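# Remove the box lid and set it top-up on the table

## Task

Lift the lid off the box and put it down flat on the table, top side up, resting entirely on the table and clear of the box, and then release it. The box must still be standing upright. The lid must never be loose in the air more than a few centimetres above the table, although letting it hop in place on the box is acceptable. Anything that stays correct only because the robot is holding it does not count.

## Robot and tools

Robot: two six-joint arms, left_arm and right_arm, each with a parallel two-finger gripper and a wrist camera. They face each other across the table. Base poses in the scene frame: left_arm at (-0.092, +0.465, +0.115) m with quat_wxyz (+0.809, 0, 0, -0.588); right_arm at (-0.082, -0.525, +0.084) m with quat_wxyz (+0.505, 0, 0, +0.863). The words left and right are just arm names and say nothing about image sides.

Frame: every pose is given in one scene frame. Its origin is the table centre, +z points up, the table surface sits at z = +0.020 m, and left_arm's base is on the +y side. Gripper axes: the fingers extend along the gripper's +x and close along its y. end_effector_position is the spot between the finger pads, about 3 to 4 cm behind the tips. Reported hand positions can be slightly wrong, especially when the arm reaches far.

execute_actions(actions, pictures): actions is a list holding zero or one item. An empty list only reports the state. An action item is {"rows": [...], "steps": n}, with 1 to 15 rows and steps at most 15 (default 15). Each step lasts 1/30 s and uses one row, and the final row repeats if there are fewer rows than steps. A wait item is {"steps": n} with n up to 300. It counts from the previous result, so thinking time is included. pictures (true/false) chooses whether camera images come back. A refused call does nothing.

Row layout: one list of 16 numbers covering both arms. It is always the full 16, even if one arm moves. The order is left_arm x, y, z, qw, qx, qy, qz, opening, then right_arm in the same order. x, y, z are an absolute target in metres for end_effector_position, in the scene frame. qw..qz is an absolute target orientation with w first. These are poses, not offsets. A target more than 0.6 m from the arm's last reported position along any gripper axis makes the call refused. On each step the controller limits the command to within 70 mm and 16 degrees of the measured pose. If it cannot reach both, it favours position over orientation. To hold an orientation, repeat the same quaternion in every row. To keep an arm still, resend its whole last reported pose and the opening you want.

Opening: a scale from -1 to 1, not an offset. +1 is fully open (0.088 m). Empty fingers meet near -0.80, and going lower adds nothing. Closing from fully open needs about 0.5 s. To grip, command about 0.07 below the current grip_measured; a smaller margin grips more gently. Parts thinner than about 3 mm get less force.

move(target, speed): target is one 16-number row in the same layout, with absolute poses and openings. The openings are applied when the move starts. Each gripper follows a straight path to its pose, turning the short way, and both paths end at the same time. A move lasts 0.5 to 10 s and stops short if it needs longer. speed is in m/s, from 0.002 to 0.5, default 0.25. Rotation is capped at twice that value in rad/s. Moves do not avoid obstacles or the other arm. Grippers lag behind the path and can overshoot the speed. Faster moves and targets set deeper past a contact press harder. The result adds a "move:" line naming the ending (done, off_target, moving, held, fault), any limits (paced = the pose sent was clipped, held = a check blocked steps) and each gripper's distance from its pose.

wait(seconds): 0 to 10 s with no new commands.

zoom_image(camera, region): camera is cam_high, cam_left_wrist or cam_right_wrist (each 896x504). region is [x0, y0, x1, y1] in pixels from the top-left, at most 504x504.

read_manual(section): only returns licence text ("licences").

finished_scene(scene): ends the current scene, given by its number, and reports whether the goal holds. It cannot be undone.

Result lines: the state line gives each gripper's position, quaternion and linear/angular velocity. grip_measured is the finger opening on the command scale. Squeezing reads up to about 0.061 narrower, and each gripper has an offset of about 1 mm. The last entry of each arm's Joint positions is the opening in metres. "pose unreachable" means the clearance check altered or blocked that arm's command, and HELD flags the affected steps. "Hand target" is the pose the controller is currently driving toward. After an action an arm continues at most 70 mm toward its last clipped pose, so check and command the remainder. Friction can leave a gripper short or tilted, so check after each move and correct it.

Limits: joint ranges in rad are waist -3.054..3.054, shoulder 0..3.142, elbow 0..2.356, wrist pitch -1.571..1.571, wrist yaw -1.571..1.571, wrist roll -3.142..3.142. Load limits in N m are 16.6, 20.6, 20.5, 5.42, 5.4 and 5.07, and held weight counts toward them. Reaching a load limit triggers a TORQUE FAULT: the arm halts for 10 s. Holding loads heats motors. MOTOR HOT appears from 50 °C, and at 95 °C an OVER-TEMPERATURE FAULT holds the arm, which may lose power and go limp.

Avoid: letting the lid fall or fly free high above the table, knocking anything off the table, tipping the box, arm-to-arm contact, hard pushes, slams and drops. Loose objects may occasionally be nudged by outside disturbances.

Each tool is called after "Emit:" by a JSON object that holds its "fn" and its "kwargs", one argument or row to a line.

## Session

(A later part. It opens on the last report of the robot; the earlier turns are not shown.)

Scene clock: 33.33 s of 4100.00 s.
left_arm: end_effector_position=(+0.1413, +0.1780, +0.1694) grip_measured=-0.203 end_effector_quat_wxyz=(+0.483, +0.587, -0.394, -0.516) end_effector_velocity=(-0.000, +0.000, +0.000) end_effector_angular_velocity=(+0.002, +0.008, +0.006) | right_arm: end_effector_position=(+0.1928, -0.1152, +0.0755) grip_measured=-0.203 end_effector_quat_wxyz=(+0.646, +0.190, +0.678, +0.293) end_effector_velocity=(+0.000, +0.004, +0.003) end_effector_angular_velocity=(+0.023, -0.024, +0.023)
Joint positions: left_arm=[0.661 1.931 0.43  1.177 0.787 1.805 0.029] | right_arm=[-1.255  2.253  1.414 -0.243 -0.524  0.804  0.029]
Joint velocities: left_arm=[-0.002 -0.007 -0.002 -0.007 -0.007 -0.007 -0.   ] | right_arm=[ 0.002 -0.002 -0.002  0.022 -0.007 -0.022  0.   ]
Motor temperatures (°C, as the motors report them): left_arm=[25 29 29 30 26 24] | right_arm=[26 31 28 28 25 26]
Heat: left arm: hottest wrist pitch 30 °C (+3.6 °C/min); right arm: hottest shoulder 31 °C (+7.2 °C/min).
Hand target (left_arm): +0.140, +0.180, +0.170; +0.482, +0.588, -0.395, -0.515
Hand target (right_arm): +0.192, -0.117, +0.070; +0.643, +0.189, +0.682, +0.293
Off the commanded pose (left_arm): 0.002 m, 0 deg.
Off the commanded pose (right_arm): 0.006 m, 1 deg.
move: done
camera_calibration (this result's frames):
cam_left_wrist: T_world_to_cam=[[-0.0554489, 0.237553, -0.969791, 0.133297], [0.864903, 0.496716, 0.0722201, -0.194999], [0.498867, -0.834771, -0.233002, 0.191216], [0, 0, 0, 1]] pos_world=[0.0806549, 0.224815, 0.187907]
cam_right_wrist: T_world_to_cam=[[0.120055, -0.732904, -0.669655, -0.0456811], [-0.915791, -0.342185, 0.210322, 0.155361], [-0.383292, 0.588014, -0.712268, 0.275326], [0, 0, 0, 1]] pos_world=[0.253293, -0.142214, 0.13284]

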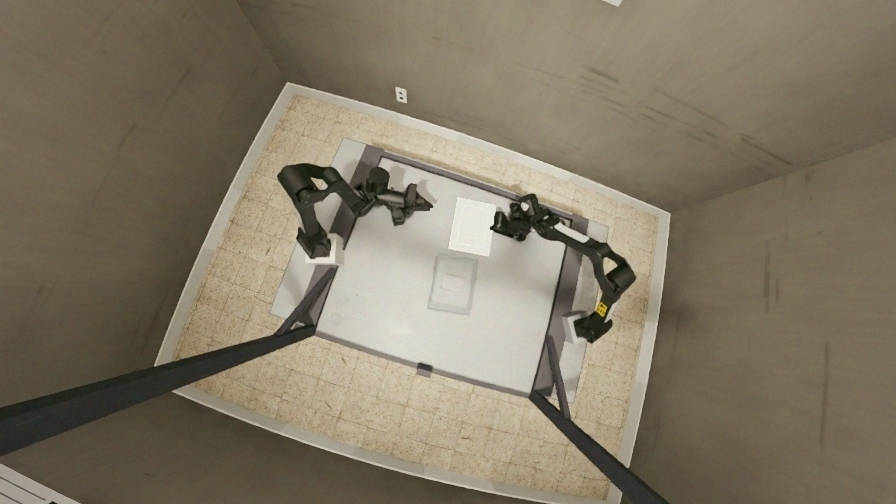

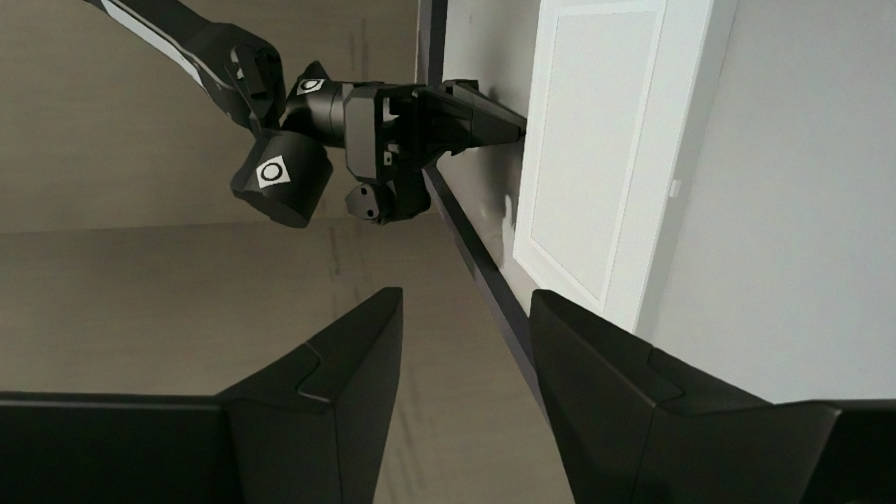

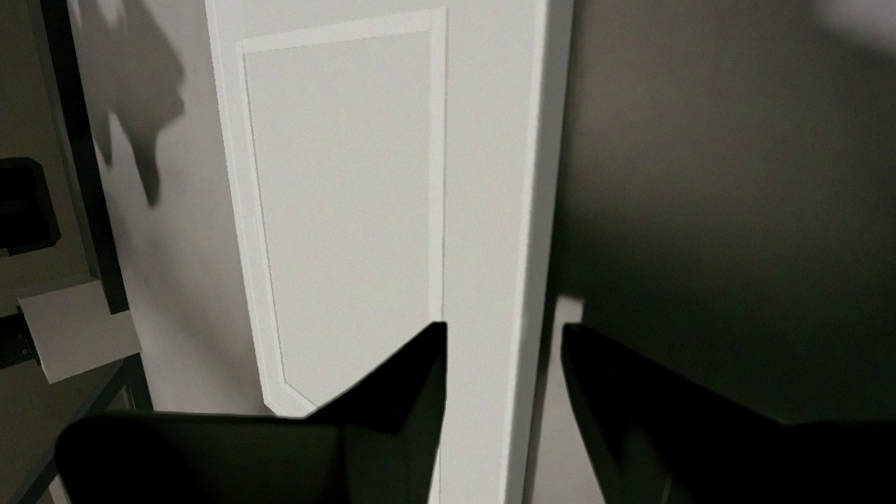

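Emit:
{"fn": "move", "kwargs": {
  "target": [0.14,0.18,0.17,0.482,0.588,-0.395,-0.515,-0.2,0.196,-0.16,0.13,0.643,0.189,0.682,0.293,-0.2],
  "speed": 0.1
}}

Emit:
{"fn": "finished_scene", "kwargs": {
  "scene": 2
}}

Scene clock: 35.00 s of 4100.00 s.
left_arm: end_effector_position=(+0.1412, +0.1780, +0.1694) grip_measured=-0.203 end_effector_quat_wxyz=(+0.483, +0.587, -0.394, -0.516) end_effector_velocity=(-0.000, +0.000, -0.001) end_effector_angular_velocity=(+0.003, +0.026, +0.009) | right_arm: end_effector_position=(+0.1966, -0.1583, +0.1242) grip_measured=-0.203 end_effector_quat_wxyz=(+0.643, +0.188, +0.685, +0.288) end_effector_velocity=(+0.002, -0.001, +0.000) end_effector_angular_velocity=(+0.002, -0.024, +0.011)
Joint positions: left_arm=[0.661 1.931 0.43  1.177 0.787 1.805 0.029] | right_arm=[-1.335  2.081  1.363 -0.426 -0.56   0.72   0.029]
Joint velocities: left_arm=[-0.002 -0.002 -0.002 -0.007 -0.007 -0.022 -0.   ] | right_arm=[-0.002 -0.002 -0.002  0.007  0.007 -0.022 -0.   ]
Motor temperatures (°C, as the motors report them): left_arm=[25 29 29 30 26 24] | right_arm=[26 31 28 28 25 26]
Heat: left arm: hottest wrist pitch 30 °C (+3.4 °C/min); right arm: hottest shoulder 31 °C (+6.9 °C/min).
Hand target (left_arm): +0.140, +0.180, +0.170; +0.482, +0.588, -0.395, -0.515
Hand target (right_arm): +0.196, -0.160, +0.130; +0.643, +0.189, +0.682, +0.293
Off the commanded pose (left_arm): 0.002 m, 0 deg.
Off the commanded pose (right_arm): 0.006 m, 1 deg.
move: done
camera_calibration (this result's frames):
cam_left_wrist: T_world_to_cam=[[-0.0554293, 0.237475, -0.969811, 0.133324], [0.865088, 0.49641, 0.0721109, -0.1949], [0.498549, -0.834974, -0.232953, 0.191309], [0, 0, 0, 1]] pos_world=[0.0806184, 0.224827, 0.18792]
cam_right_wrist: T_world_to_cam=[[0.111337, -0.741386, -0.661778, -0.0456121], [-0.912795, -0.3396, 0.226885, 0.13161], [-0.392949, 0.578808, -0.714544, 0.33754], [0, 0, 0, 1]] pos_world=[0.257847, -0.184492, 0.181142]

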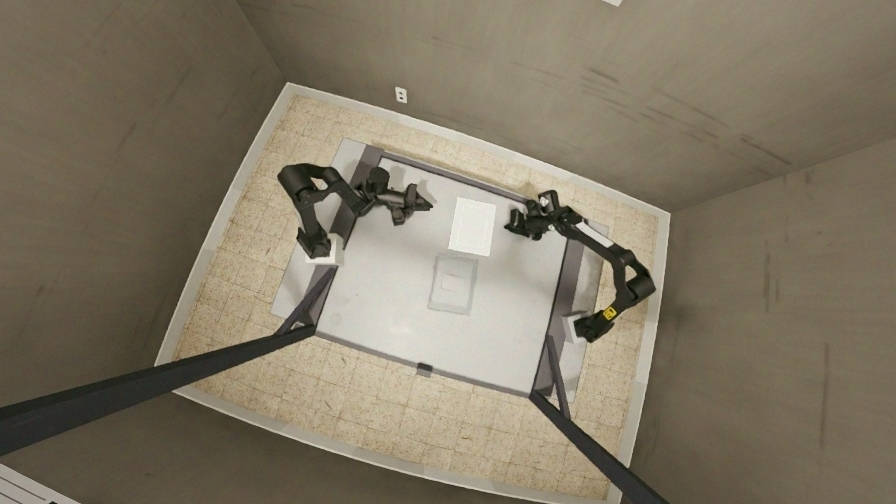

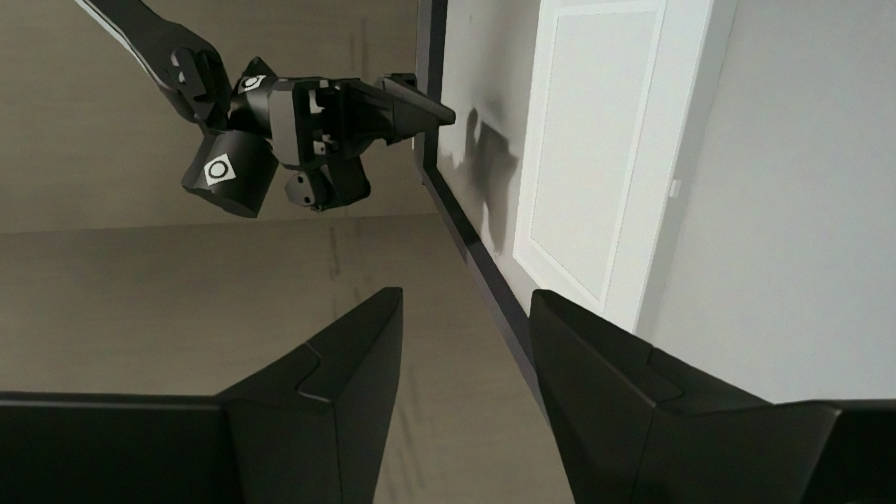

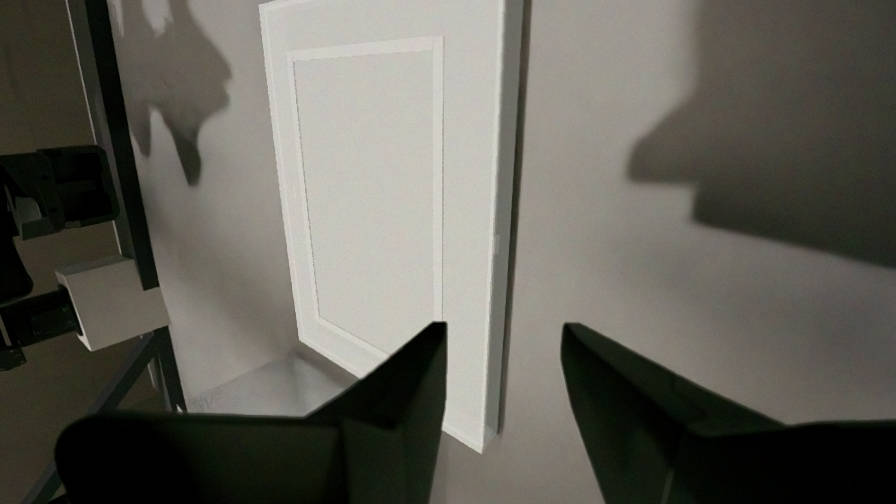

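The scene is finished: the task was done.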